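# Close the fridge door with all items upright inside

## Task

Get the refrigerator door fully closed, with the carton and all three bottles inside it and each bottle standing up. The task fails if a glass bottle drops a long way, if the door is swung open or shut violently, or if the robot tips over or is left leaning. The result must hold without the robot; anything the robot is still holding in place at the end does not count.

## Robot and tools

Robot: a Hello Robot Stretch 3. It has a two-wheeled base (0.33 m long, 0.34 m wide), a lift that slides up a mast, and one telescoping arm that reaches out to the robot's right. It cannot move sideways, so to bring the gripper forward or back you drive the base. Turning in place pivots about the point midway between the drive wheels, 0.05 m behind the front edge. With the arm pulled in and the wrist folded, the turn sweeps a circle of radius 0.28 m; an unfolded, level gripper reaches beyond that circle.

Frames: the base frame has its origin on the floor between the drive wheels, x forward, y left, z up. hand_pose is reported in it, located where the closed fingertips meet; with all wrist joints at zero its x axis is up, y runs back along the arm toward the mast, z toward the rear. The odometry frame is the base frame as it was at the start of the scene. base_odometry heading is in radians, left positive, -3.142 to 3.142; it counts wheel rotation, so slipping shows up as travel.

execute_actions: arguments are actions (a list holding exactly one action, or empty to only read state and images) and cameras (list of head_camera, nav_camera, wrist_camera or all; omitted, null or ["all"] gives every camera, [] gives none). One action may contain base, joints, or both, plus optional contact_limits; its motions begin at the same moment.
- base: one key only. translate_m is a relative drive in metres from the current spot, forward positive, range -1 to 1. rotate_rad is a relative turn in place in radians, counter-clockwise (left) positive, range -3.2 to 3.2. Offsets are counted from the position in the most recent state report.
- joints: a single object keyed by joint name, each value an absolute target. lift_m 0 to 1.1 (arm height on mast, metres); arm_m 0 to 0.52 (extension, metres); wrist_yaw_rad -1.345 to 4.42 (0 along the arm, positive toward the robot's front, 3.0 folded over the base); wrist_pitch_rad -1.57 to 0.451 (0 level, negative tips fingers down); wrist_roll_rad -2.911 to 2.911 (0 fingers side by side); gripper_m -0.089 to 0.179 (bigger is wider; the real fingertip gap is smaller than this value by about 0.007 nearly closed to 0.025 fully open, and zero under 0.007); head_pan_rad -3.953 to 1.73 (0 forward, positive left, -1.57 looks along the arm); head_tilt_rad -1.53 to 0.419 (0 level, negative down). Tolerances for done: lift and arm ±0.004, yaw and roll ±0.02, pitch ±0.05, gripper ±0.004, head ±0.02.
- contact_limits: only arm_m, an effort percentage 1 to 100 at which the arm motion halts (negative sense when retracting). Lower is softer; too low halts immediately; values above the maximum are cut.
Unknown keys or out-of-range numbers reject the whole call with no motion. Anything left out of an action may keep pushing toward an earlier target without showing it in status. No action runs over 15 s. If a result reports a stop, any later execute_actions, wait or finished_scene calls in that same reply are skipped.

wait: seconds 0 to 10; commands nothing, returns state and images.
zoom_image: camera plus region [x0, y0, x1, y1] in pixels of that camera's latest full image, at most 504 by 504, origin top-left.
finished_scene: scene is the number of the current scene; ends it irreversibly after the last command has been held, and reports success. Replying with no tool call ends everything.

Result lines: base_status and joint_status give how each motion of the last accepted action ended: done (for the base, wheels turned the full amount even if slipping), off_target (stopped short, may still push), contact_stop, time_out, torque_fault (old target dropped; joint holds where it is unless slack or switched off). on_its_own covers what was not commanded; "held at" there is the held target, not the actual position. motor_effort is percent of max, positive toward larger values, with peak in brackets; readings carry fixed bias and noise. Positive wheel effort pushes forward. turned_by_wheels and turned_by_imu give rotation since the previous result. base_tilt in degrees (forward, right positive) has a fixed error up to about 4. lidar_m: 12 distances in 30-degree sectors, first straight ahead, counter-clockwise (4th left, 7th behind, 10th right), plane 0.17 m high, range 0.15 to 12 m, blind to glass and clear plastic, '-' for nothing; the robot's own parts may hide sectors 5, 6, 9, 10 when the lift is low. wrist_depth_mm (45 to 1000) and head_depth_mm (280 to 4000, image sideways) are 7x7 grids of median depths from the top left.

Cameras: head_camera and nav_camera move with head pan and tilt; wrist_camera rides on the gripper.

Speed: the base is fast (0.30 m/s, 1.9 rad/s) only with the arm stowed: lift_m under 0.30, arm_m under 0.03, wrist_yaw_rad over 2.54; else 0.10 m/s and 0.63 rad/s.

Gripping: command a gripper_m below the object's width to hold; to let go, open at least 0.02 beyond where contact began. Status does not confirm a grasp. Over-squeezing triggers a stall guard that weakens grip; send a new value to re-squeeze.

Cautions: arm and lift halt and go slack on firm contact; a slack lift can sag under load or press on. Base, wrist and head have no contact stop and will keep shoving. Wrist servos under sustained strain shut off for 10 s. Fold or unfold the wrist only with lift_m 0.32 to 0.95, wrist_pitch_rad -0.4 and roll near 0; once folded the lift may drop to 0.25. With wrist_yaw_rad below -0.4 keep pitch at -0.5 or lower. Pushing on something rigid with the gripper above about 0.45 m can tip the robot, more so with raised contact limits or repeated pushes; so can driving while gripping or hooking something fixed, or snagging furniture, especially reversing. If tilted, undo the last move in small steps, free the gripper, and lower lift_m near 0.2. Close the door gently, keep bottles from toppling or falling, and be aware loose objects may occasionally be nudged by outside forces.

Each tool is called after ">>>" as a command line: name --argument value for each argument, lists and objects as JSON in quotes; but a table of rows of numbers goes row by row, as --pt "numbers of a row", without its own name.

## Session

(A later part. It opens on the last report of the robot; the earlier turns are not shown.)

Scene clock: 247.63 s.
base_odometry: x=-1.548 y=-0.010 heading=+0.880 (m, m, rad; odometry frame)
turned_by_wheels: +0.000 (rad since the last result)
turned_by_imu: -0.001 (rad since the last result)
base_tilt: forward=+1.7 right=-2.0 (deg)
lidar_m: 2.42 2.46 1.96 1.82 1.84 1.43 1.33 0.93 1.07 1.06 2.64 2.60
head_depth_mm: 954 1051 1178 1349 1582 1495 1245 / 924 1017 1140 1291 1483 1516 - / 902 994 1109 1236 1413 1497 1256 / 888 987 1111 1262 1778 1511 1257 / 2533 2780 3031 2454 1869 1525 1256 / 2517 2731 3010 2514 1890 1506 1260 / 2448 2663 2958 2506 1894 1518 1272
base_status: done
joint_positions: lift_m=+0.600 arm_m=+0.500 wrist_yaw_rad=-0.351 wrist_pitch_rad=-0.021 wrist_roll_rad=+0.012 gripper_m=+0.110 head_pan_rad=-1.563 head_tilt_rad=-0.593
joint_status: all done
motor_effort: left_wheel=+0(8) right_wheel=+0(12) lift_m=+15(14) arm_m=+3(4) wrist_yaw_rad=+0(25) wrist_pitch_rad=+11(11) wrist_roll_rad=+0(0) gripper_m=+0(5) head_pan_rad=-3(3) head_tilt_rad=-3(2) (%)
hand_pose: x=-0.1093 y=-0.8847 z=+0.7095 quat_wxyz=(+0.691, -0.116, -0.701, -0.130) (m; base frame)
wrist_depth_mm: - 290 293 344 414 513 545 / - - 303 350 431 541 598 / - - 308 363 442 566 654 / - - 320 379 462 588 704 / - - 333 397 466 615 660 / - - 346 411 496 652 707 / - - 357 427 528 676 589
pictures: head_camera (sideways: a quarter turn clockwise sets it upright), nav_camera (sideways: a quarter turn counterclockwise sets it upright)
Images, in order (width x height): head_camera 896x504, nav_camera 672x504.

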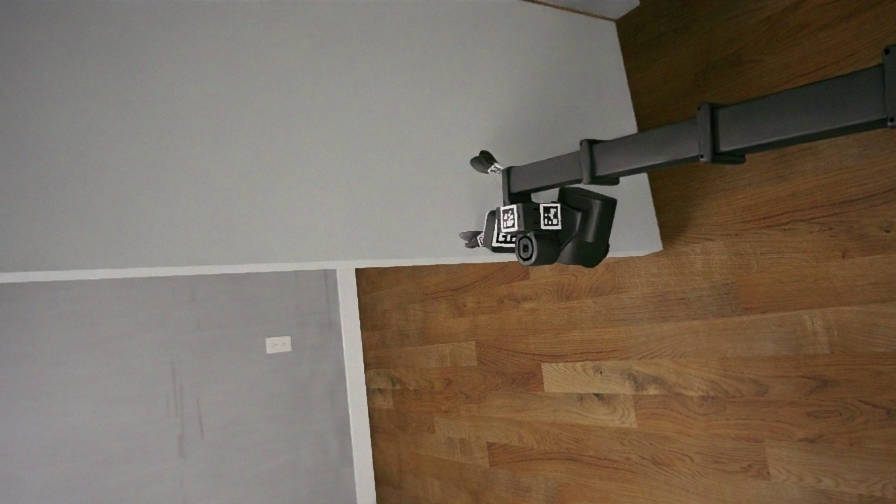

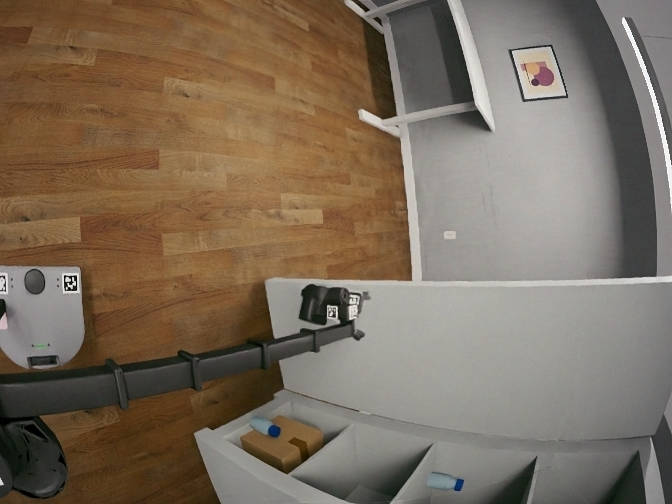

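>>> execute_actions --actions '[{"joints":{"arm_m":0.0,"wrist_yaw_rad":0}}]' --cameras '[]'

>>> execute_actions --actions '[{"base":{"rotate_rad":-1.6},"joints":{"lift_m":0.45,"wrist_pitch_rad":-0.3}}]' --cameras '[]'

>>> execute_actions --actions '[{"base":{"translate_m":0.7},"joints":{"head_tilt_rad":-0.7}}]'

Scene clock: 261.57 s.
base_odometry: x=-1.548 y=-0.010 heading=+0.880 (m, m, rad; odometry frame)
turned_by_wheels: +0.000 (rad since the last result)
turned_by_imu: +0.000 (rad since the last result)
base_tilt: forward=+1.9 right=-2.1 (deg)
lidar_m: 2.42 2.46 1.96 1.82 1.84 1.43 1.33 0.93 1.07 1.08 2.64 2.60
head_depth_mm: 954 1061 1183 1347 1575 1492 1246 / 942 1029 1158 1320 1514 1487 1256 / 918 1015 1129 1272 1471 1494 1253 / 909 1005 1122 1289 1500 1499 1261 / 2497 2827 3039 2476 1876 1498 1256 / 2478 2719 2997 2472 1884 1515 1272 / 2434 2689 2927 2529 1885 1519 1272
base_status: not commanded
joint_positions: lift_m=+0.600 arm_m=+0.000 wrist_yaw_rad=-0.002 wrist_pitch_rad=-0.021 wrist_roll_rad=+0.012 gripper_m=+0.110 head_pan_rad=-1.563 head_tilt_rad=-0.593
joint_status: all done
motor_effort: left_wheel=+0(0) right_wheel=+0(0) lift_m=+14(14) arm_m=-3(1) wrist_yaw_rad=+1(4) wrist_pitch_rad=+11(11) wrist_roll_rad=+0(0) gripper_m=+1(1) head_pan_rad=-3(3) head_tilt_rad=-2(3) (%)
hand_pose: x=-0.0219 y=-0.4010 z=+0.7096 quat_wxyz=(+0.703, +0.007, -0.711, -0.008) (m; base frame)
wrist_depth_mm: - - - 793 801 840 816 / - - - 801 824 854 884 / - - - 830 843 863 898 / - - - 864 894 929 935 / - - - 901 906 918 830 / - - - 902 935 - 787 / - - - - - - 734
pictures: none
No camera images: the call's "cameras" was empty. Leave "cameras" out to get every camera's image.

Scene clock: 265.03 s.
base_odometry: x=-1.548 y=-0.010 heading=-0.720 (m, m, rad; odometry frame)
turned_by_wheels: -1.600 (rad since the last result)
turned_by_imu: -1.567 (rad since the last result)
base_tilt: forward=+1.7 right=-2.2 (deg)
lidar_m: 1.08 2.64 2.60 2.42 2.45 1.98 1.82 1.83 1.45 1.33 0.93 0.97
head_depth_mm: 1207 1333 1494 1706 1840 1486 1248 / 1182 1307 1463 1659 1790 1487 1243 / 1160 1274 1413 1603 1769 1495 1252 / 1145 1249 1387 1560 1721 1500 1256 / 1119 1226 1355 1528 1714 1505 1262 / 1098 1207 1342 1493 1700 1510 1270 / 1075 1167 1301 1461 1666 1522 1273
base_status: done
joint_positions: lift_m=+0.450 arm_m=+0.000 wrist_yaw_rad=-0.002 wrist_pitch_rad=-0.316 wrist_roll_rad=+0.012 gripper_m=+0.110 head_pan_rad=-1.563 head_tilt_rad=-0.593
joint_status: all done
motor_effort: left_wheel=+1(5) right_wheel=-1(5) lift_m=+14(14) arm_m=-3(3) wrist_yaw_rad=+2(1) wrist_pitch_rad=+8(9) wrist_roll_rad=+0(0) gripper_m=-1(1) head_pan_rad=-3(3) head_tilt_rad=-2(2) (%)
hand_pose: x=-0.0219 y=-0.3814 z=+0.4866 quat_wxyz=(+0.694, +0.110, -0.702, -0.113) (m; base frame)
wrist_depth_mm: 831 888 938 957 - - - / 847 950 - - - - - / 828 - - - - - - / 831 - - - - - - / 798 923 916 890 930 919 914 / 724 765 744 763 760 780 735 / 633 630 627 623 623 627 630
pictures: none
No camera images: the call's "cameras" was empty. Leave "cameras" out to get every camera's image.

Scene clock: 273.00 s.
base_odometry: x=-1.022 y=-0.471 heading=-0.720 (m, m, rad; odometry frame)
turned_by_wheels: +0.000 (rad since the last result)
turned_by_imu: -0.002 (rad since the last result)
base_tilt: forward=+1.7 right=-2.1 (deg)
lidar_m: 0.38 2.06 2.73 2.51 2.54 2.73 2.51 2.07 1.34 0.67 0.65 0.42
head_depth_mm: 1127 1270 1447 1691 1660 1396 1190 / 1104 1240 1403 1658 1677 1395 1194 / 1075 1215 1380 1599 1679 1396 1192 / 560 626 710 836 1001 1240 1200 / 781 987 830 1224 1076 1238 1203 / 913 1008 853 1239 1080 1134 1208 / 895 999 858 1220 1049 1181 1188
base_status: done
joint_positions: lift_m=+0.450 arm_m=+0.000 wrist_yaw_rad=-0.002 wrist_pitch_rad=-0.316 wrist_roll_rad=+0.012 gripper_m=+0.110 head_pan_rad=-1.563 head_tilt_rad=-0.691
joint_status: all done
motor_effort: left_wheel=+1(6) right_wheel=-2(4) lift_m=+14(14) arm_m=-3(3) wrist_yaw_rad=+1(0) wrist_pitch_rad=+8(8) wrist_roll_rad=+0(0) gripper_m=-1(0) head_pan_rad=-3(3) head_tilt_rad=-2(10) (%)
hand_pose: x=-0.0219 y=-0.3814 z=+0.4866 quat_wxyz=(+0.694, +0.110, -0.702, -0.113) (m; base frame)
wrist_depth_mm: 609 689 723 389 926 965 - / 474 483 480 419 - - - / 554 536 645 463 - - - / 498 485 513 505 - - - / 528 530 580 549 892 930 919 / 548 551 588 608 740 761 770 / 551 599 616 622 637 627 625
pictures: head_camera (sideways: a quarter turn clockwise sets it upright), nav_camera (sideways: a quarter turn counterclockwise sets it upright), wrist_camera
Images, in order (width x height): head_camera 896x504, nav_camera 672x504, wrist_camera 644x364.

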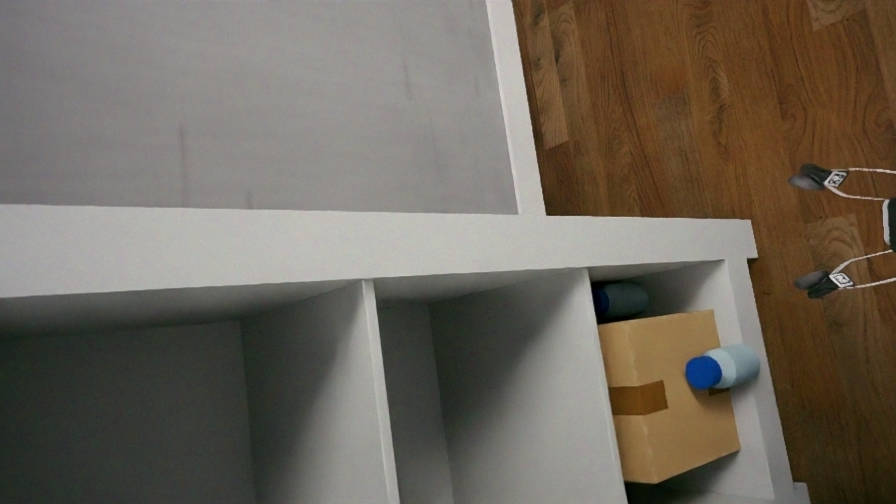

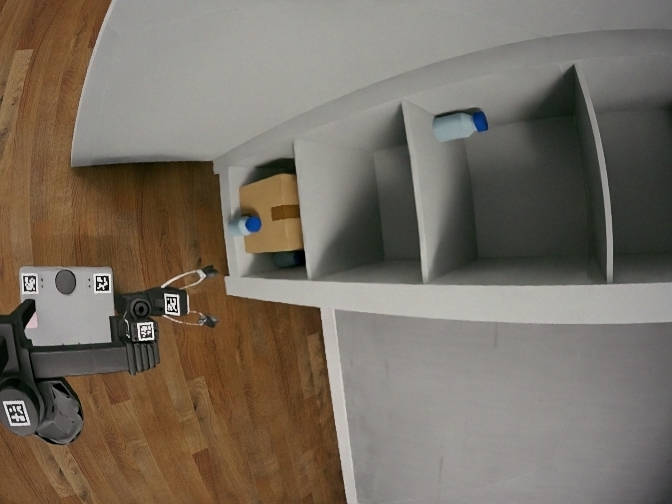

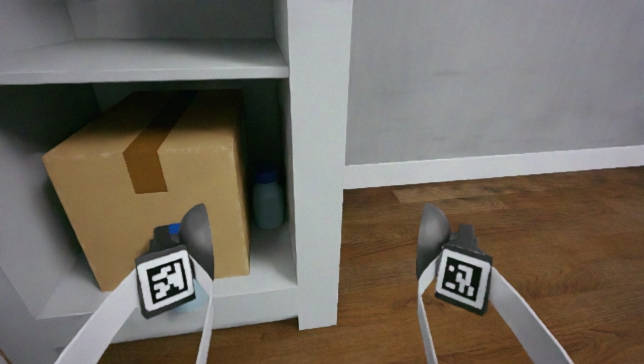

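>>> execute_actions --actions '[{"base":{"translate_m":0.18},"joints":{"lift_m":0.12,"wrist_pitch_rad":0,"head_tilt_rad":-1.0}}]'

Scene clock: 282.50 s.
base_odometry: x=-0.887 y=-0.590 heading=-0.720 (m, m, rad; odometry frame)
turned_by_wheels: +0.000 (rad since the last result)
turned_by_imu: -0.001 (rad since the last result)
base_tilt: forward=+1.7 right=-1.9 (deg)
lidar_m: 0.20 1.92 2.58 2.52 2.57 2.93 2.69 2.03 0.70 0.63 0.35 0.22
head_depth_mm: 652 1447 1738 1578 1387 1224 1097 / 648 743 936 1544 1381 1230 1132 / 760 909 1021 1251 1375 1233 - / 786 1196 1085 1187 1354 1249 1139 / 789 1168 1089 1130 1337 1223 1107 / 789 1133 1095 1172 1316 1198 1014 / 736 872 939 931 856 748 663
base_status: done
joint_positions: lift_m=+0.120 arm_m=+0.000 wrist_yaw_rad=-0.002 wrist_pitch_rad=-0.021 wrist_roll_rad=+0.012 gripper_m=+0.110 head_pan_rad=-1.563 head_tilt_rad=-0.987
joint_status: all done
motor_effort: left_wheel=+2(6) right_wheel=-1(3) lift_m=+14(13) arm_m=-3(3) wrist_yaw_rad=+1(0) wrist_pitch_rad=+11(11) wrist_roll_rad=+0(0) gripper_m=-1(0) head_pan_rad=-3(3) head_tilt_rad=-5(20) (%)
hand_pose: x=-0.0219 y=-0.4009 z=+0.2295 quat_wxyz=(+0.703, +0.007, -0.711, -0.008) (m; base frame)
wrist_depth_mm: 359 480 610 622 444 - - / 356 444 406 434 446 - - / 355 470 428 449 452 - - / 359 471 441 462 458 - - / 374 428 425 437 459 778 774 / 382 397 439 479 481 572 543 / 395 414 414 414 417 411 420
pictures: head_camera (sideways: a quarter turn clockwise sets it upright), nav_camera (sideways: a quarter turn counterclockwise sets it upright), wrist_camera
Images, in order (width x height): head_camera 896x504, nav_camera 672x504, wrist_camera 644x364.

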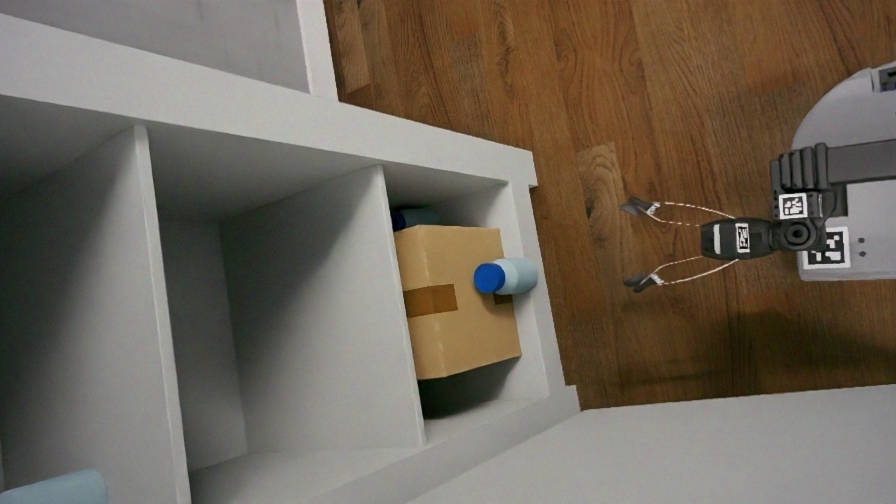

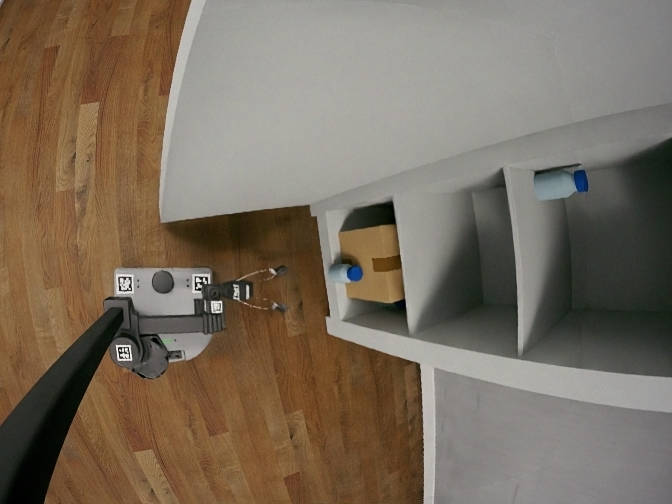

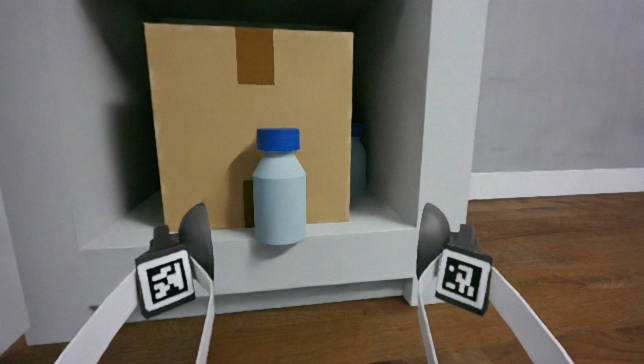

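>>> execute_actions --actions '[{"base":{"translate_m":0.03},"joints":{"arm_m":0.17,"gripper_m":0.13}}]' --cameras '["wrist_camera","head_camera"]'

Scene clock: 289.77 s.
base_odometry: x=-0.864 y=-0.610 heading=-0.720 (m, m, rad; odometry frame)
turned_by_wheels: +0.000 (rad since the last result)
turned_by_imu: +0.000 (rad since the last result)
base_tilt: forward=+1.7 right=-2.0 (deg)
lidar_m: 0.18 1.90 2.55 2.52 2.57 2.96 2.72 2.02 0.71 0.63 0.30 0.19
head_depth_mm: 627 1346 1729 1568 1372 1232 1108 / 695 769 914 1473 1383 1234 1134 / 783 1003 1072 1325 1360 1207 - / 788 1180 1092 1159 1360 1206 1140 / 784 1161 1097 1134 1337 1233 1112 / 791 1131 1088 1112 1243 1046 867 / 717 702 820 868 735 640 568
base_status: done
joint_positions: lift_m=+0.120 arm_m=+0.170 wrist_yaw_rad=-0.002 wrist_pitch_rad=-0.021 wrist_roll_rad=+0.012 gripper_m=+0.130 head_pan_rad=-1.563 head_tilt_rad=-0.988
joint_status: all done
motor_effort: left_wheel=+1(6) right_wheel=-1(3) lift_m=+13(14) arm_m=+3(4) wrist_yaw_rad=+1(1) wrist_pitch_rad=+11(11) wrist_roll_rad=+0(0) gripper_m=-1(73) head_pan_rad=-3(3) head_tilt_rad=-5(5) (%)
hand_pose: x=-0.0218 y=-0.5703 z=+0.2297 quat_wxyz=(+0.703, +0.007, -0.711, -0.008) (m; base frame)
wrist_depth_mm: 327 238 248 261 364 286 255 / 328 245 256 273 366 288 265 / 343 253 265 274 370 289 278 / 337 259 271 233 373 292 949 / 340 267 281 229 371 291 667 / 299 - 287 234 302 - 503 / 238 246 258 272 287 309 415
pictures: head_camera (sideways: a quarter turn clockwise sets it upright), wrist_camera
Images, in order (width x height): head_camera 896x504, wrist_camera 644x364.

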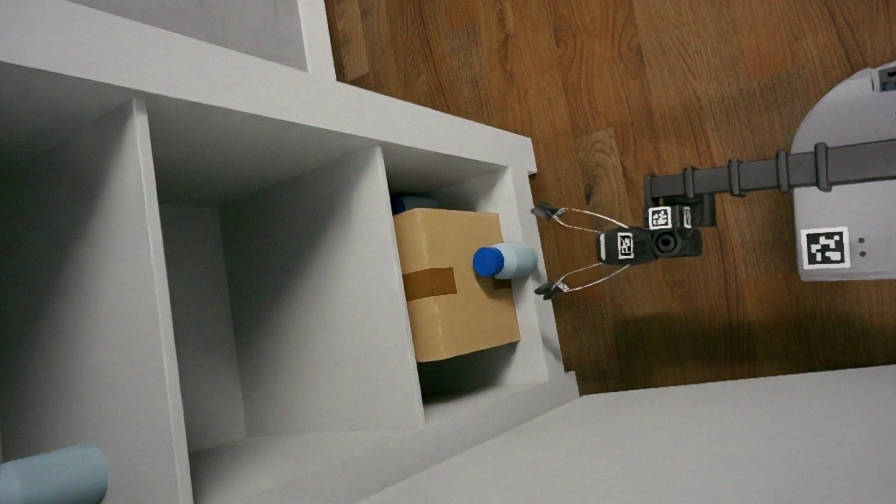

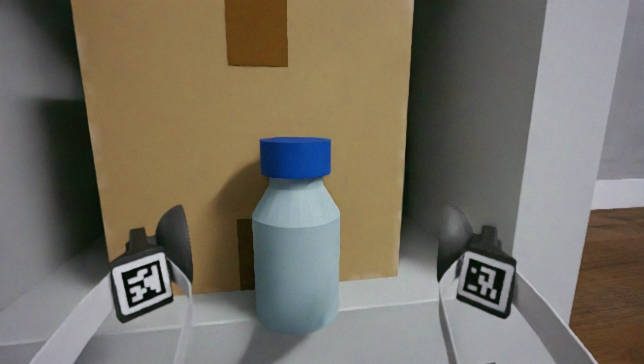

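>>> execute_actions --actions '[{"joints":{"arm_m":0.27,"lift_m":0.13},"contact_limits":{"arm_m":12}}]' --cameras '["wrist_camera"]'

>>> execute_actions --actions '[{"joints":{"gripper_m":0.03}}]' --cameras '["wrist_camera","head_camera"]'

Scene clock: 295.63 s.
base_odometry: x=-0.864 y=-0.610 heading=-0.720 (m, m, rad; odometry frame)
turned_by_wheels: +0.000 (rad since the last result)
turned_by_imu: +0.000 (rad since the last result)
base_tilt: forward=+1.8 right=-2.0 (deg)
lidar_m: 0.18 1.90 2.55 2.53 2.58 2.96 2.72 2.01 0.71 0.63 0.30 0.19
head_depth_mm: 627 1341 1730 1577 1380 1226 1102 / 694 769 910 1486 1386 1231 1142 / 784 992 1067 1314 1386 1231 - / 785 1187 1097 1162 1348 1232 1145 / 787 1163 1088 1125 1333 1229 1112 / 788 1127 1089 1115 1241 1053 868 / 713 706 823 872 733 640 566
base_status: not commanded
joint_positions: lift_m=+0.130 arm_m=+0.270 wrist_yaw_rad=-0.002 wrist_pitch_rad=-0.021 wrist_roll_rad=+0.012 gripper_m=+0.130 head_pan_rad=-1.563 head_tilt_rad=-0.988
joint_status: all done
motor_effort: left_wheel=+1(2) right_wheel=+0(1) lift_m=+26(27) arm_m=+3(5) wrist_yaw_rad=+1(1) wrist_pitch_rad=+11(11) wrist_roll_rad=+0(0) gripper_m=+1(0) head_pan_rad=-3(3) head_tilt_rad=-5(4) (%)
contact_limits: arm_m 12 (drawing in: default 20, maximum 33; extending or still: default 28, maximum 45)
hand_pose: x=-0.0218 y=-0.6703 z=+0.2389 quat_wxyz=(+0.703, +0.007, -0.711, -0.008) (m; base frame)
wrist_depth_mm: 149 153 160 169 178 268 194 / 153 159 166 174 183 271 195 / 157 163 171 180 189 270 195 / 163 169 174 159 196 271 198 / 168 173 137 133 202 260 199 / 173 - 139 137 212 - 200 / - 187 134 131 222 248 199
pictures: wrist_camera
Images, in order (width x height): wrist_camera 644x364.

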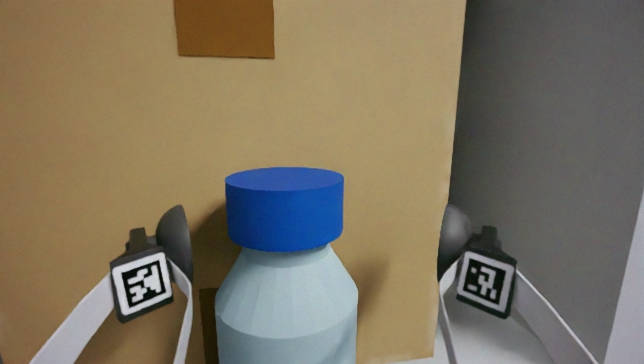

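Scene clock: 297.13 s.
base_odometry: x=-0.864 y=-0.610 heading=-0.719 (m, m, rad; odometry frame)
turned_by_wheels: +0.000 (rad since the last result)
turned_by_imu: +0.000 (rad since the last result)
base_tilt: forward=+1.7 right=-2.0 (deg)
lidar_m: 0.18 1.90 2.55 2.52 2.58 2.96 2.72 2.02 0.71 0.63 0.30 0.19
head_depth_mm: 628 1343 1748 1580 1381 1228 1112 / 696 767 912 1485 1370 1226 1132 / 784 981 1061 1317 1376 1233 - / 788 1183 1086 1146 1334 1229 1137 / 786 1158 1086 1131 1343 1227 1108 / 788 1136 1084 1116 1243 1042 870 / 714 701 820 870 731 637 568
base_status: not commanded
joint_positions: lift_m=+0.130 arm_m=+0.270 wrist_yaw_rad=+0.016 wrist_pitch_rad=-0.007 wrist_roll_rad=+0.016 gripper_m=+0.031 head_pan_rad=-1.563 head_tilt_rad=-0.988
joint_status: all done
motor_effort: left_wheel=+5(5) right_wheel=-6(7) lift_m=+25(26) arm_m=+3(3) wrist_yaw_rad=-12(12) wrist_pitch_rad=+3(10) wrist_roll_rad=-1(1) gripper_m=-14(87) head_pan_rad=-3(3) head_tilt_rad=-5(6) (%)
hand_pose: x=-0.0173 y=-0.6707 z=+0.2425 quat_wxyz=(+0.702, +0.008, -0.712, +0.003) (m; base frame)
wrist_depth_mm: 152 156 161 169 175 260 201 / 155 161 167 173 182 265 200 / 160 165 172 179 188 282 202 / 164 170 176 149 195 283 202 / 170 175 178 127 203 285 204 / 174 180 145 135 210 287 205 / 180 186 190 129 218 248 206
pictures: head_camera (sideways: a quarter turn clockwise sets it upright), wrist_camera
Images, in order (width x height): head_camera 896x504, wrist_camera 644x364.

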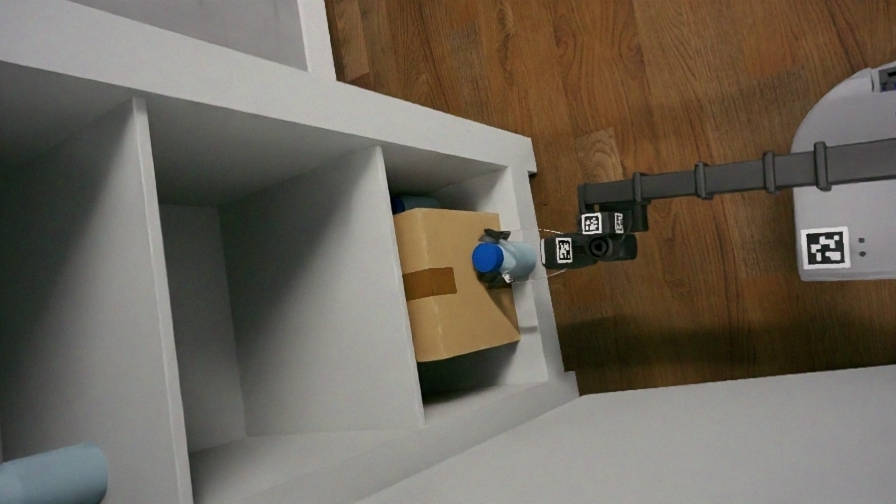

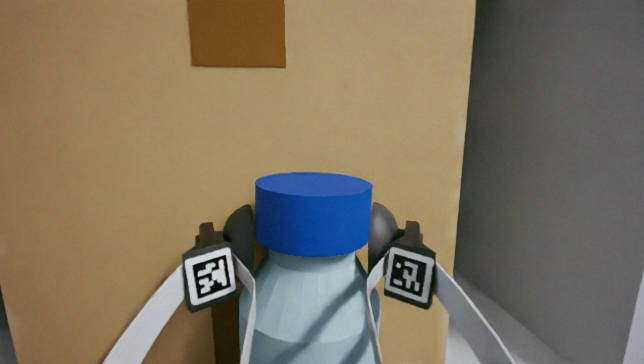

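>>> execute_actions --actions '[{"joints":{"lift_m":0.15,"gripper_m":0.015}}]' --cameras '[]'

>>> execute_actions --actions '[{"joints":{"arm_m":0.1}}]' --cameras '["wrist_camera"]'

>>> execute_actions --actions '[{"joints":{"lift_m":0.56,"head_tilt_rad":-0.8}}]' --cameras '["wrist_camera","head_camera"]'

Scene clock: 302.83 s.
base_odometry: x=-0.864 y=-0.610 heading=-0.720 (m, m, rad; odometry frame)
turned_by_wheels: +0.000 (rad since the last result)
turned_by_imu: +0.000 (rad since the last result)
base_tilt: forward=+1.7 right=-2.0 (deg)
lidar_m: 0.18 1.90 2.55 2.53 2.58 2.97 2.71 2.01 0.71 0.62 0.30 0.19
head_depth_mm: 627 1343 1742 1574 1384 1221 1109 / 694 769 911 1472 1382 1226 1139 / 785 994 1074 1317 1374 1224 - / 786 1187 1089 1167 1336 1231 1139 / 788 1162 1094 1128 1335 1238 1106 / 787 1140 1093 1114 1235 1051 869 / 716 704 819 870 733 638 567
base_status: not commanded
joint_positions: lift_m=+0.149 arm_m=+0.270 wrist_yaw_rad=+0.002 wrist_pitch_rad=-0.060 wrist_roll_rad=+0.015 gripper_m=+0.016 head_pan_rad=-1.563 head_tilt_rad=-0.988
joint_status: all done
motor_effort: left_wheel=+2(5) right_wheel=-2(7) lift_m=+28(26) arm_m=+3(3) wrist_yaw_rad=-3(12) wrist_pitch_rad=+32(33) wrist_roll_rad=-1(2) gripper_m=-17(73) head_pan_rad=-3(3) head_tilt_rad=-5(5) (%)
hand_pose: x=-0.0208 y=-0.6690 z=+0.2487 quat_wxyz=(+0.702, +0.022, -0.712, -0.021) (m; base frame)
wrist_depth_mm: 147 151 158 165 174 254 194 / 152 158 164 172 179 272 196 / 157 164 170 180 187 271 197 / 164 169 177 153 196 273 199 / 170 177 180 126 208 277 199 / 176 182 144 135 220 281 201 / 184 190 198 129 229 247 205
pictures: none
No camera images: the call's "cameras" was empty. Leave "cameras" out to get every camera's image.

Scene clock: 305.33 s.
base_odometry: x=-0.864 y=-0.610 heading=-0.720 (m, m, rad; odometry frame)
turned_by_wheels: +0.000 (rad since the last result)
turned_by_imu: +0.000 (rad since the last result)
base_tilt: forward=+1.7 right=-2.1 (deg)
lidar_m: 0.17 1.90 2.55 2.53 2.57 2.95 2.71 2.02 0.71 0.45 0.30 0.19
head_depth_mm: 627 1350 1738 1585 1373 1224 1106 / 695 769 910 1475 1382 1221 1135 / 784 1001 1069 1318 1359 1243 - / 785 1184 1088 1162 1327 1229 1137 / 787 1162 1087 1131 1326 1232 1108 / 791 1124 1092 1116 1233 1044 869 / 715 702 819 871 735 640 568
base_status: not commanded
joint_positions: lift_m=+0.149 arm_m=+0.100 wrist_yaw_rad=+0.002 wrist_pitch_rad=-0.062 wrist_roll_rad=+0.014 gripper_m=+0.016 head_pan_rad=-1.563 head_tilt_rad=-0.988
joint_status: all done
on_its_own: wrist_pitch_rad is at rest, and its effort (+33) is outside its rest range (-20 to +32)
motor_effort: left_wheel=+2(2) right_wheel=-2(2) lift_m=+28(28) arm_m=-3(7) wrist_yaw_rad=-1(2) wrist_pitch_rad=+33(33) wrist_roll_rad=-1(1) gripper_m=-17(17) head_pan_rad=-2(2) head_tilt_rad=-4(4) (%)
hand_pose: x=-0.0210 y=-0.4996 z=+0.2484 quat_wxyz=(+0.702, +0.023, -0.712, -0.022) (m; base frame)
wrist_depth_mm: 332 301 307 326 439 315 916 / 331 312 319 330 414 324 956 / 329 400 329 345 419 342 - / 327 397 343 152 456 352 - / 319 396 353 126 429 367 744 / 301 325 145 135 364 390 543 / 307 321 335 129 400 407 433
pictures: wrist_camera
Images, in order (width x height): wrist_camera 644x364.

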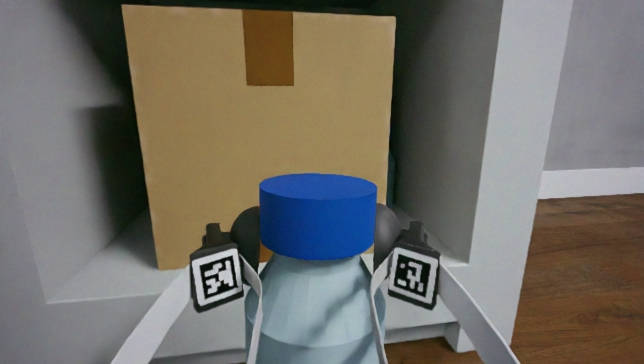

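Scene clock: 309.90 s.
base_odometry: x=-0.864 y=-0.610 heading=-0.720 (m, m, rad; odometry frame)
turned_by_wheels: +0.000 (rad since the last result)
turned_by_imu: +0.000 (rad since the last result)
base_tilt: forward=+1.9 right=-2.1 (deg)
lidar_m: 0.18 1.90 2.55 2.53 2.57 2.96 2.71 2.01 0.71 0.69 0.30 0.19
head_depth_mm: 584 672 1469 1751 1548 1303 1146 / 676 724 788 943 1299 1341 - / 901 874 1025 1076 1294 1336 1103 / 944 919 1251 1110 774 1280 1125 / 926 927 1213 1110 1121 1271 1149 / 908 926 776 1112 1070 1208 1047 / 880 758 742 821 828 721 641
base_status: not commanded
joint_positions: lift_m=+0.559 arm_m=+0.100 wrist_yaw_rad=+0.002 wrist_pitch_rad=-0.062 wrist_roll_rad=+0.014 gripper_m=+0.016 head_pan_rad=-1.563 head_tilt_rad=-0.804
joint_status: all done
on_its_own: wrist_pitch_rad is at rest, and its effort (+33) is outside its rest range (-20 to +32)
motor_effort: left_wheel=+2(2) right_wheel=-1(2) lift_m=+28(30) arm_m=-3(3) wrist_yaw_rad=-1(2) wrist_pitch_rad=+33(33) wrist_roll_rad=-1(0) gripper_m=-16(17) head_pan_rad=-3(3) head_tilt_rad=+1(14) (%)
hand_pose: x=-0.0210 y=-0.4995 z=+0.6582 quat_wxyz=(+0.702, +0.023, -0.712, -0.022) (m; base frame)
wrist_depth_mm: 334 550 634 672 481 317 893 / 329 528 662 689 483 327 948 / 327 530 696 720 492 340 - / 320 529 705 152 500 355 - / 323 457 484 126 425 374 - / 319 362 145 134 440 387 - / 314 450 427 129 481 911 975
pictures: head_camera (sideways: a quarter turn clockwise sets it upright), wrist_camera
Images, in order (width x height): head_camera 896x504, wrist_camera 644x364.

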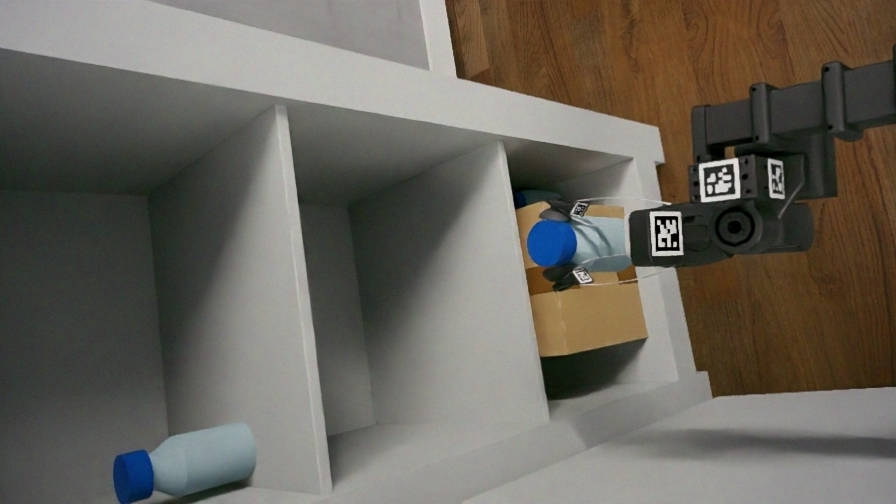

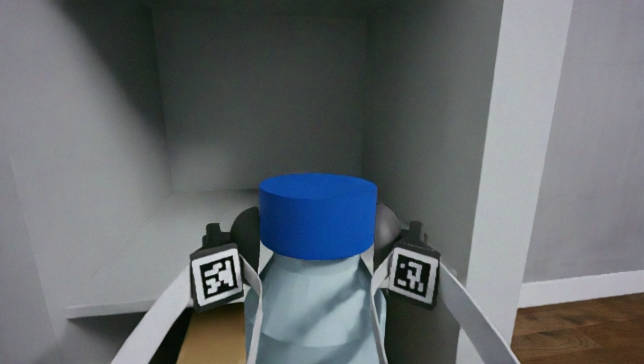

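>>> execute_actions --actions '[{"joints":{"lift_m":0.62}}]' --cameras '[]'

>>> execute_actions --actions '[{"joints":{"arm_m":0.42},"contact_limits":{"arm_m":12}}]' --cameras '["wrist_camera","head_camera"]'

Scene clock: 315.90 s.
base_odometry: x=-0.864 y=-0.610 heading=-0.720 (m, m, rad; odometry frame)
turned_by_wheels: +0.000 (rad since the last result)
turned_by_imu: +0.000 (rad since the last result)
base_tilt: forward=+1.8 right=-2.1 (deg)
lidar_m: 0.18 1.90 2.55 2.52 2.58 2.95 2.72 2.02 0.71 0.69 0.30 0.19
head_depth_mm: 584 671 1471 1739 1535 1315 1168 / 674 725 791 939 1306 1364 - / 901 878 1028 1081 1287 - 1138 / 942 923 1242 1110 725 1278 1145 / 921 920 1217 1107 1122 1267 1158 / 907 925 775 1114 1076 1210 1052 / 883 755 743 815 828 721 643
base_status: not commanded
joint_positions: lift_m=+0.619 arm_m=+0.100 wrist_yaw_rad=+0.002 wrist_pitch_rad=-0.063 wrist_roll_rad=+0.014 gripper_m=+0.016 head_pan_rad=-1.563 head_tilt_rad=-0.804
joint_status: all done
on_its_own: wrist_pitch_rad is at rest, and its effort (+33) is outside its rest range (-20 to +32)
motor_effort: left_wheel=+2(2) right_wheel=-2(1) lift_m=+28(30) arm_m=-3(3) wrist_yaw_rad=-2(1) wrist_pitch_rad=+33(33) wrist_roll_rad=-1(1) gripper_m=-17(17) head_pan_rad=-3(3) head_tilt_rad=+1(2) (%)
hand_pose: x=-0.0210 y=-0.4995 z=+0.7181 quat_wxyz=(+0.702, +0.023, -0.712, -0.022) (m; base frame)
wrist_depth_mm: 334 442 483 489 421 314 872 / 332 539 656 698 486 326 957 / 329 535 689 719 493 339 - / 323 515 715 152 493 352 - / 321 507 620 126 431 370 - / 318 433 144 135 423 388 - / 311 379 378 129 442 - -
pictures: none
No camera images: the call's "cameras" was empty. Leave "cameras" out to get every camera's image.

Scene clock: 319.47 s.
base_odometry: x=-0.864 y=-0.610 heading=-0.720 (m, m, rad; odometry frame)
turned_by_wheels: +0.000 (rad since the last result)
turned_by_imu: +0.000 (rad since the last result)
base_tilt: forward=+1.8 right=-2.1 (deg)
lidar_m: 0.18 1.90 2.55 2.53 2.58 2.95 2.72 2.02 0.71 0.69 0.30 0.19
head_depth_mm: 584 670 1462 1751 1522 1306 1140 / 677 727 790 932 1493 - 1132 / 904 874 1029 - 1323 1290 1155 / 939 920 768 1064 1151 1287 1149 / 921 927 1216 1106 1123 1262 1143 / 910 924 775 1117 1066 1209 1057 / 880 754 746 817 830 723 643
base_status: not commanded
joint_positions: lift_m=+0.619 arm_m=+0.420 wrist_yaw_rad=+0.002 wrist_pitch_rad=-0.063 wrist_roll_rad=+0.014 gripper_m=+0.016 head_pan_rad=-1.563 head_tilt_rad=-0.804
joint_status: all done
on_its_own: wrist_pitch_rad is at rest, and its effort (+33) is outside its rest range (-20 to +32)
motor_effort: left_wheel=+2(2) right_wheel=-1(2) lift_m=+28(28) arm_m=+3(3) wrist_yaw_rad=-1(2) wrist_pitch_rad=+33(33) wrist_roll_rad=-1(1) gripper_m=-17(18) head_pan_rad=-3(3) head_tilt_rad=+2(2) (%)
contact_limits: arm_m 12 (drawing in: default 20, maximum 33; extending or still: default 28, maximum 45)
hand_pose: x=-0.0210 y=-0.8189 z=+0.7181 quat_wxyz=(+0.702, +0.023, -0.712, -0.022) (m; base frame)
wrist_depth_mm: 343 355 372 386 382 239 173 / 349 366 384 401 393 243 176 / 364 384 399 422 389 245 175 / 378 393 412 153 398 245 177 / 388 414 419 126 342 246 180 / 384 424 145 135 413 251 180 / 342 362 341 129 348 241 181
pictures: head_camera (sideways: a quarter turn clockwise sets it upright), wrist_camera
Images, in order (width x height): head_camera 896x504, wrist_camera 644x364.

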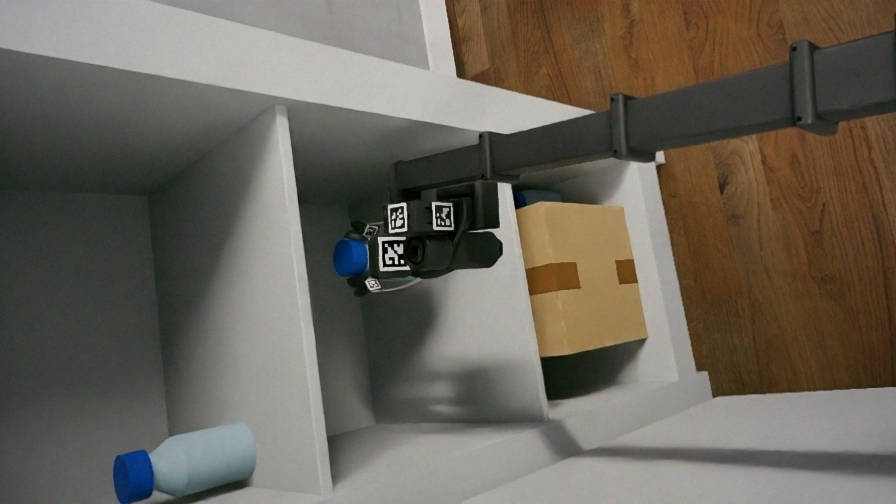

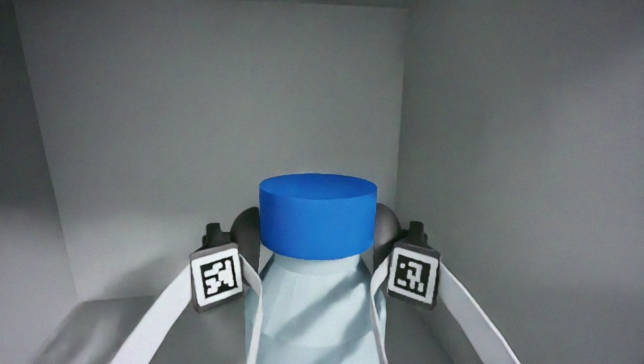

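Lower until pitch effort drops.

>>> execute_actions --actions '[{"joints":{"lift_m":0.56}}]' --cameras '["wrist_camera"]'

Scene clock: 322.97 s.
base_odometry: x=-0.864 y=-0.610 heading=-0.720 (m, m, rad; odometry frame)
turned_by_wheels: +0.000 (rad since the last result)
turned_by_imu: +0.000 (rad since the last result)
base_tilt: forward=+1.7 right=-2.0 (deg)
lidar_m: 0.18 1.91 2.56 2.53 2.57 2.96 2.72 2.01 0.71 0.69 0.30 0.19
head_depth_mm: 583 667 1474 1741 1530 1306 1145 / 676 725 790 944 1420 1313 - / 896 878 1034 1080 1314 1295 1142 / 936 923 1229 - 1169 1286 1144 / 919 921 1213 1107 1130 1271 1149 / 905 928 774 1111 1067 1213 1052 / 879 754 745 812 831 723 642
base_status: not commanded
joint_positions: lift_m=+0.560 arm_m=+0.420 wrist_yaw_rad=+0.002 wrist_pitch_rad=-0.063 wrist_roll_rad=+0.014 gripper_m=+0.016 head_pan_rad=-1.563 head_tilt_rad=-0.804
joint_status: all done
on_its_own: wrist_pitch_rad is at rest, and its effort (+33) is outside its rest range (-20 to +32)
motor_effort: left_wheel=+1(2) right_wheel=-1(2) lift_m=+16(25) arm_m=+3(3) wrist_yaw_rad=-2(1) wrist_pitch_rad=+33(33) wrist_roll_rad=-1(1) gripper_m=-17(16) head_pan_rad=-3(3) head_tilt_rad=+2(2) (%)
hand_pose: x=-0.0210 y=-0.8189 z=+0.6588 quat_wxyz=(+0.702, +0.023, -0.712, -0.022) (m; base frame)
wrist_depth_mm: 345 353 364 387 390 239 175 / 352 368 387 404 390 243 175 / 364 382 401 426 394 244 175 / 375 396 413 151 396 246 176 / 390 417 420 125 344 248 179 / 345 360 145 134 323 250 179 / 280 281 269 129 283 239 180
pictures: wrist_camera
Images, in order (width x height): wrist_camera 644x364.

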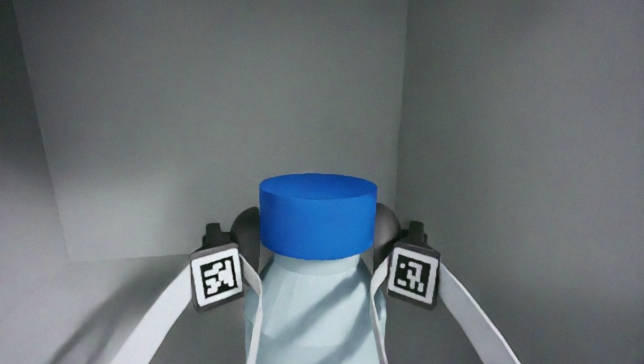

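>>> execute_actions --actions '[{"joints":{"lift_m":0.535}}]' --cameras '[]'

>>> execute_actions --actions '[{"joints":{"lift_m":0.515}}]' --cameras '["wrist_camera"]'

Scene clock: 327.30 s.
base_odometry: x=-0.864 y=-0.610 heading=-0.720 (m, m, rad; odometry frame)
turned_by_wheels: +0.000 (rad since the last result)
turned_by_imu: +0.000 (rad since the last result)
base_tilt: forward=+1.9 right=-2.0 (deg)
lidar_m: 0.18 1.90 2.54 2.53 2.58 2.97 2.72 2.02 0.71 0.69 0.30 0.19
head_depth_mm: 584 667 1466 1740 1510 1317 1153 / 675 723 788 939 1420 1336 - / 901 872 1033 1101 1294 1286 1154 / 943 917 1251 1064 1172 1290 1150 / 925 920 1221 1111 1112 1260 1159 / 907 925 775 1105 1069 1219 1055 / 878 755 742 818 834 724 642
base_status: not commanded
joint_positions: lift_m=+0.535 arm_m=+0.420 wrist_yaw_rad=+0.002 wrist_pitch_rad=-0.057 wrist_roll_rad=+0.014 gripper_m=+0.016 head_pan_rad=-1.563 head_tilt_rad=-0.804
joint_status: all done
motor_effort: left_wheel=+2(2) right_wheel=-1(1) lift_m=+16(17) arm_m=+3(3) wrist_yaw_rad=-1(1) wrist_pitch_rad=+30(33) wrist_roll_rad=-1(1) gripper_m=-16(17) head_pan_rad=-3(2) head_tilt_rad=+2(1) (%)
hand_pose: x=-0.0210 y=-0.8191 z=+0.6353 quat_wxyz=(+0.702, +0.021, -0.712, -0.020) (m; base frame)
wrist_depth_mm: 339 350 372 387 384 240 174 / 353 368 381 405 388 241 175 / 364 383 397 418 392 247 177 / 377 398 412 152 393 246 178 / 380 408 417 126 346 249 177 / 317 319 144 134 287 251 180 / 248 249 240 129 249 232 180
pictures: none
No camera images: the call's "cameras" was empty. Leave "cameras" out to get every camera's image.

Scene clock: 328.23 s.
base_odometry: x=-0.864 y=-0.610 heading=-0.720 (m, m, rad; odometry frame)
turned_by_wheels: +0.000 (rad since the last result)
turned_by_imu: +0.000 (rad since the last result)
base_tilt: forward=+1.7 right=-2.0 (deg)
lidar_m: 0.17 1.90 2.55 2.53 2.57 2.98 2.71 2.02 0.71 0.69 0.30 0.19
head_depth_mm: 585 671 1459 1735 1543 1318 1145 / 676 724 785 942 1358 1340 - / 901 876 1028 1110 1295 1285 1148 / 941 923 1249 1065 1182 1287 1152 / 926 927 1225 1109 1119 1267 1164 / 907 926 772 1111 1063 1211 1055 / 882 755 747 816 830 722 641
base_status: not commanded
joint_positions: lift_m=+0.516 arm_m=+0.420 wrist_yaw_rad=+0.002 wrist_pitch_rad=+0.012 wrist_roll_rad=+0.014 gripper_m=+0.016 head_pan_rad=-1.563 head_tilt_rad=-0.804
joint_status: all done
motor_effort: left_wheel=+1(2) right_wheel=-2(1) lift_m=+11(17) arm_m=+3(3) wrist_yaw_rad=-2(2) wrist_pitch_rad=-7(30) wrist_roll_rad=-1(1) gripper_m=-16(18) head_pan_rad=-2(3) head_tilt_rad=+1(2) (%)
hand_pose: x=-0.0210 y=-0.8212 z=+0.6334 quat_wxyz=(+0.703, -0.003, -0.712, +0.005) (m; base frame)
wrist_depth_mm: 348 366 377 392 389 242 175 / 356 374 386 409 396 243 176 / 370 383 393 420 399 244 176 / 376 394 412 147 405 247 178 / 388 400 412 129 345 248 180 / 340 337 145 133 300 250 179 / 259 257 247 126 257 236 179
pictures: wrist_camera
Images, in order (width x height): wrist_camera 644x364.

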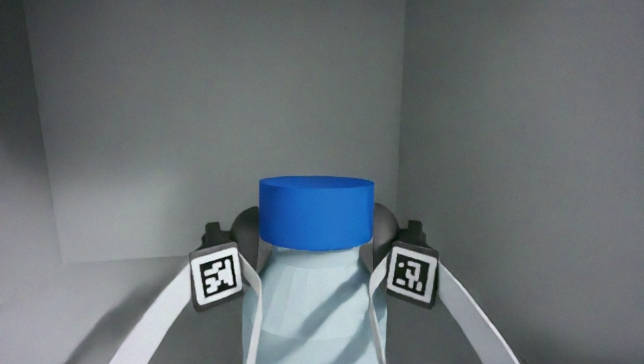

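Landed. Release.

>>> execute_actions --actions '[{"joints":{"lift_m":0.53,"gripper_m":0.13}}]' --cameras '[]'

>>> execute_actions --actions '[{"joints":{"arm_m":0.0,"lift_m":0.54}}]'

Scene clock: 332.23 s.
base_odometry: x=-0.864 y=-0.610 heading=-0.720 (m, m, rad; odometry frame)
turned_by_wheels: +0.000 (rad since the last result)
turned_by_imu: +0.000 (rad since the last result)
base_tilt: forward=+1.6 right=-1.9 (deg)
lidar_m: 0.17 1.89 2.55 2.52 2.57 2.97 2.72 2.02 0.71 0.69 0.30 0.19
head_depth_mm: 585 668 1466 1745 1527 1312 1146 / 676 722 787 942 1414 1345 - / 906 875 1028 1088 1289 1292 1154 / 942 918 1256 1112 1181 1293 1152 / 925 926 1212 1111 1115 1266 1157 / 908 928 775 1108 1073 1208 1050 / 882 757 744 815 829 724 643
base_status: not commanded
joint_positions: lift_m=+0.530 arm_m=+0.420 wrist_yaw_rad=+0.002 wrist_pitch_rad=-0.022 wrist_roll_rad=+0.014 gripper_m=+0.130 head_pan_rad=-1.563 head_tilt_rad=-0.804
joint_status: all done
motor_effort: left_wheel=+1(2) right_wheel=-1(2) lift_m=+26(29) arm_m=+3(3) wrist_yaw_rad=-2(2) wrist_pitch_rad=+11(18) wrist_roll_rad=-1(0) gripper_m=+1(82) head_pan_rad=-3(3) head_tilt_rad=+2(2) (%)
hand_pose: x=-0.0210 y=-0.8203 z=+0.6385 quat_wxyz=(+0.702, +0.009, -0.712, -0.007) (m; base frame)
wrist_depth_mm: 346 358 375 388 385 243 174 / 353 372 384 407 391 242 175 / 367 382 398 417 394 246 176 / 375 399 410 427 396 246 177 / 391 405 412 120 411 236 178 / 333 - 326 129 336 - 180 / 258 259 237 126 261 250 173
pictures: none
No camera images: the call's "cameras" was empty. Leave "cameras" out to get every camera's image.

Scene clock: 336.53 s.
base_odometry: x=-0.864 y=-0.610 heading=-0.720 (m, m, rad; odometry frame)
turned_by_wheels: +0.000 (rad since the last result)
turned_by_imu: +0.000 (rad since the last result)
base_tilt: forward=+1.8 right=-2.0 (deg)
lidar_m: 0.18 1.91 2.54 2.53 2.58 2.97 2.72 2.01 0.71 0.69 0.30 0.19
head_depth_mm: 585 671 1472 1736 1530 1313 1140 / 674 720 791 943 1300 1314 1180 / 907 876 1026 1074 1279 1298 1182 / 941 920 1241 1043 1150 1292 1144 / 926 917 1213 1112 1114 1271 1152 / 906 933 776 1121 1068 1218 1050 / 881 756 749 818 832 724 642
base_status: not commanded
joint_positions: lift_m=+0.540 arm_m=+0.000 wrist_yaw_rad=+0.002 wrist_pitch_rad=-0.021 wrist_roll_rad=+0.014 gripper_m=+0.130 head_pan_rad=-1.563 head_tilt_rad=-0.804
joint_status: all done
motor_effort: left_wheel=+2(1) right_wheel=-1(1) lift_m=+26(26) arm_m=-3(5) wrist_yaw_rad=-2(2) wrist_pitch_rad=+11(11) wrist_roll_rad=-1(0) gripper_m=-1(0) head_pan_rad=-3(3) head_tilt_rad=+2(2) (%)
hand_pose: x=-0.0211 y=-0.4010 z=+0.6489 quat_wxyz=(+0.702, +0.008, -0.712, -0.007) (m; base frame)
wrist_depth_mm: 329 506 666 671 515 418 - / 342 493 757 790 512 - - / 352 499 785 819 522 - - / 358 485 800 671 526 - - / 373 422 515 503 512 - - / 388 - 569 582 583 - - / 342 468 483 511 551 967 -
pictures: head_camera (sideways: a quarter turn clockwise sets it upright), nav_camera (sideways: a quarter turn counterclockwise sets it upright), wrist_camera
Images, in order (width x height): head_camera 896x504, nav_camera 672x504, wrist_camera 644x364.

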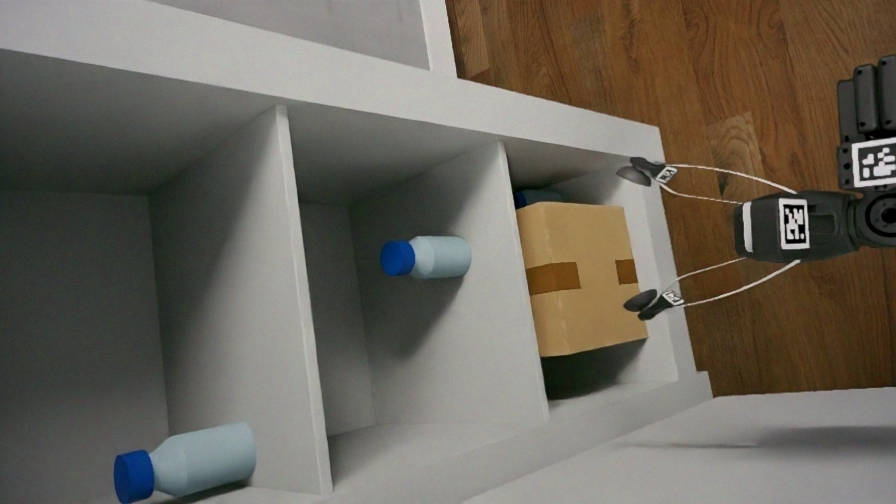

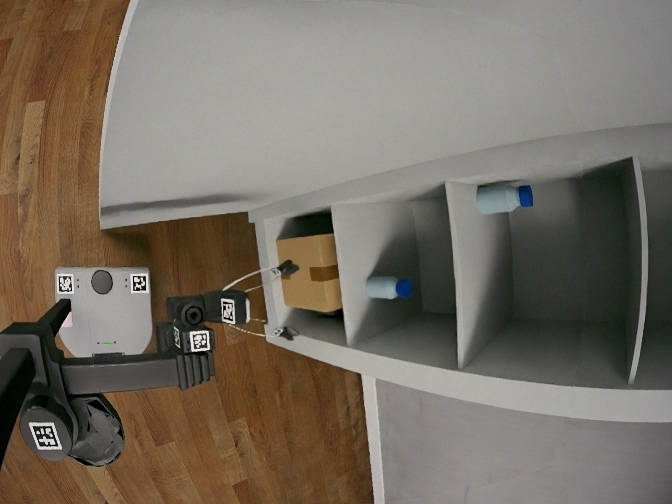

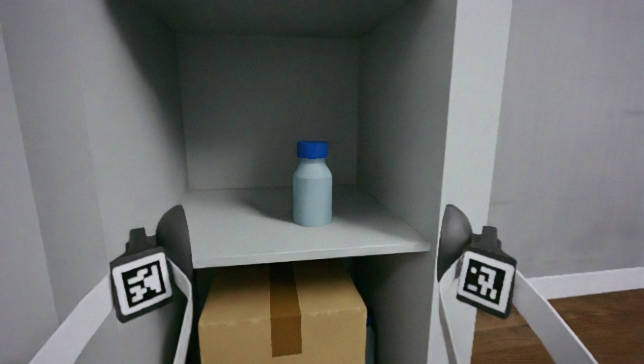

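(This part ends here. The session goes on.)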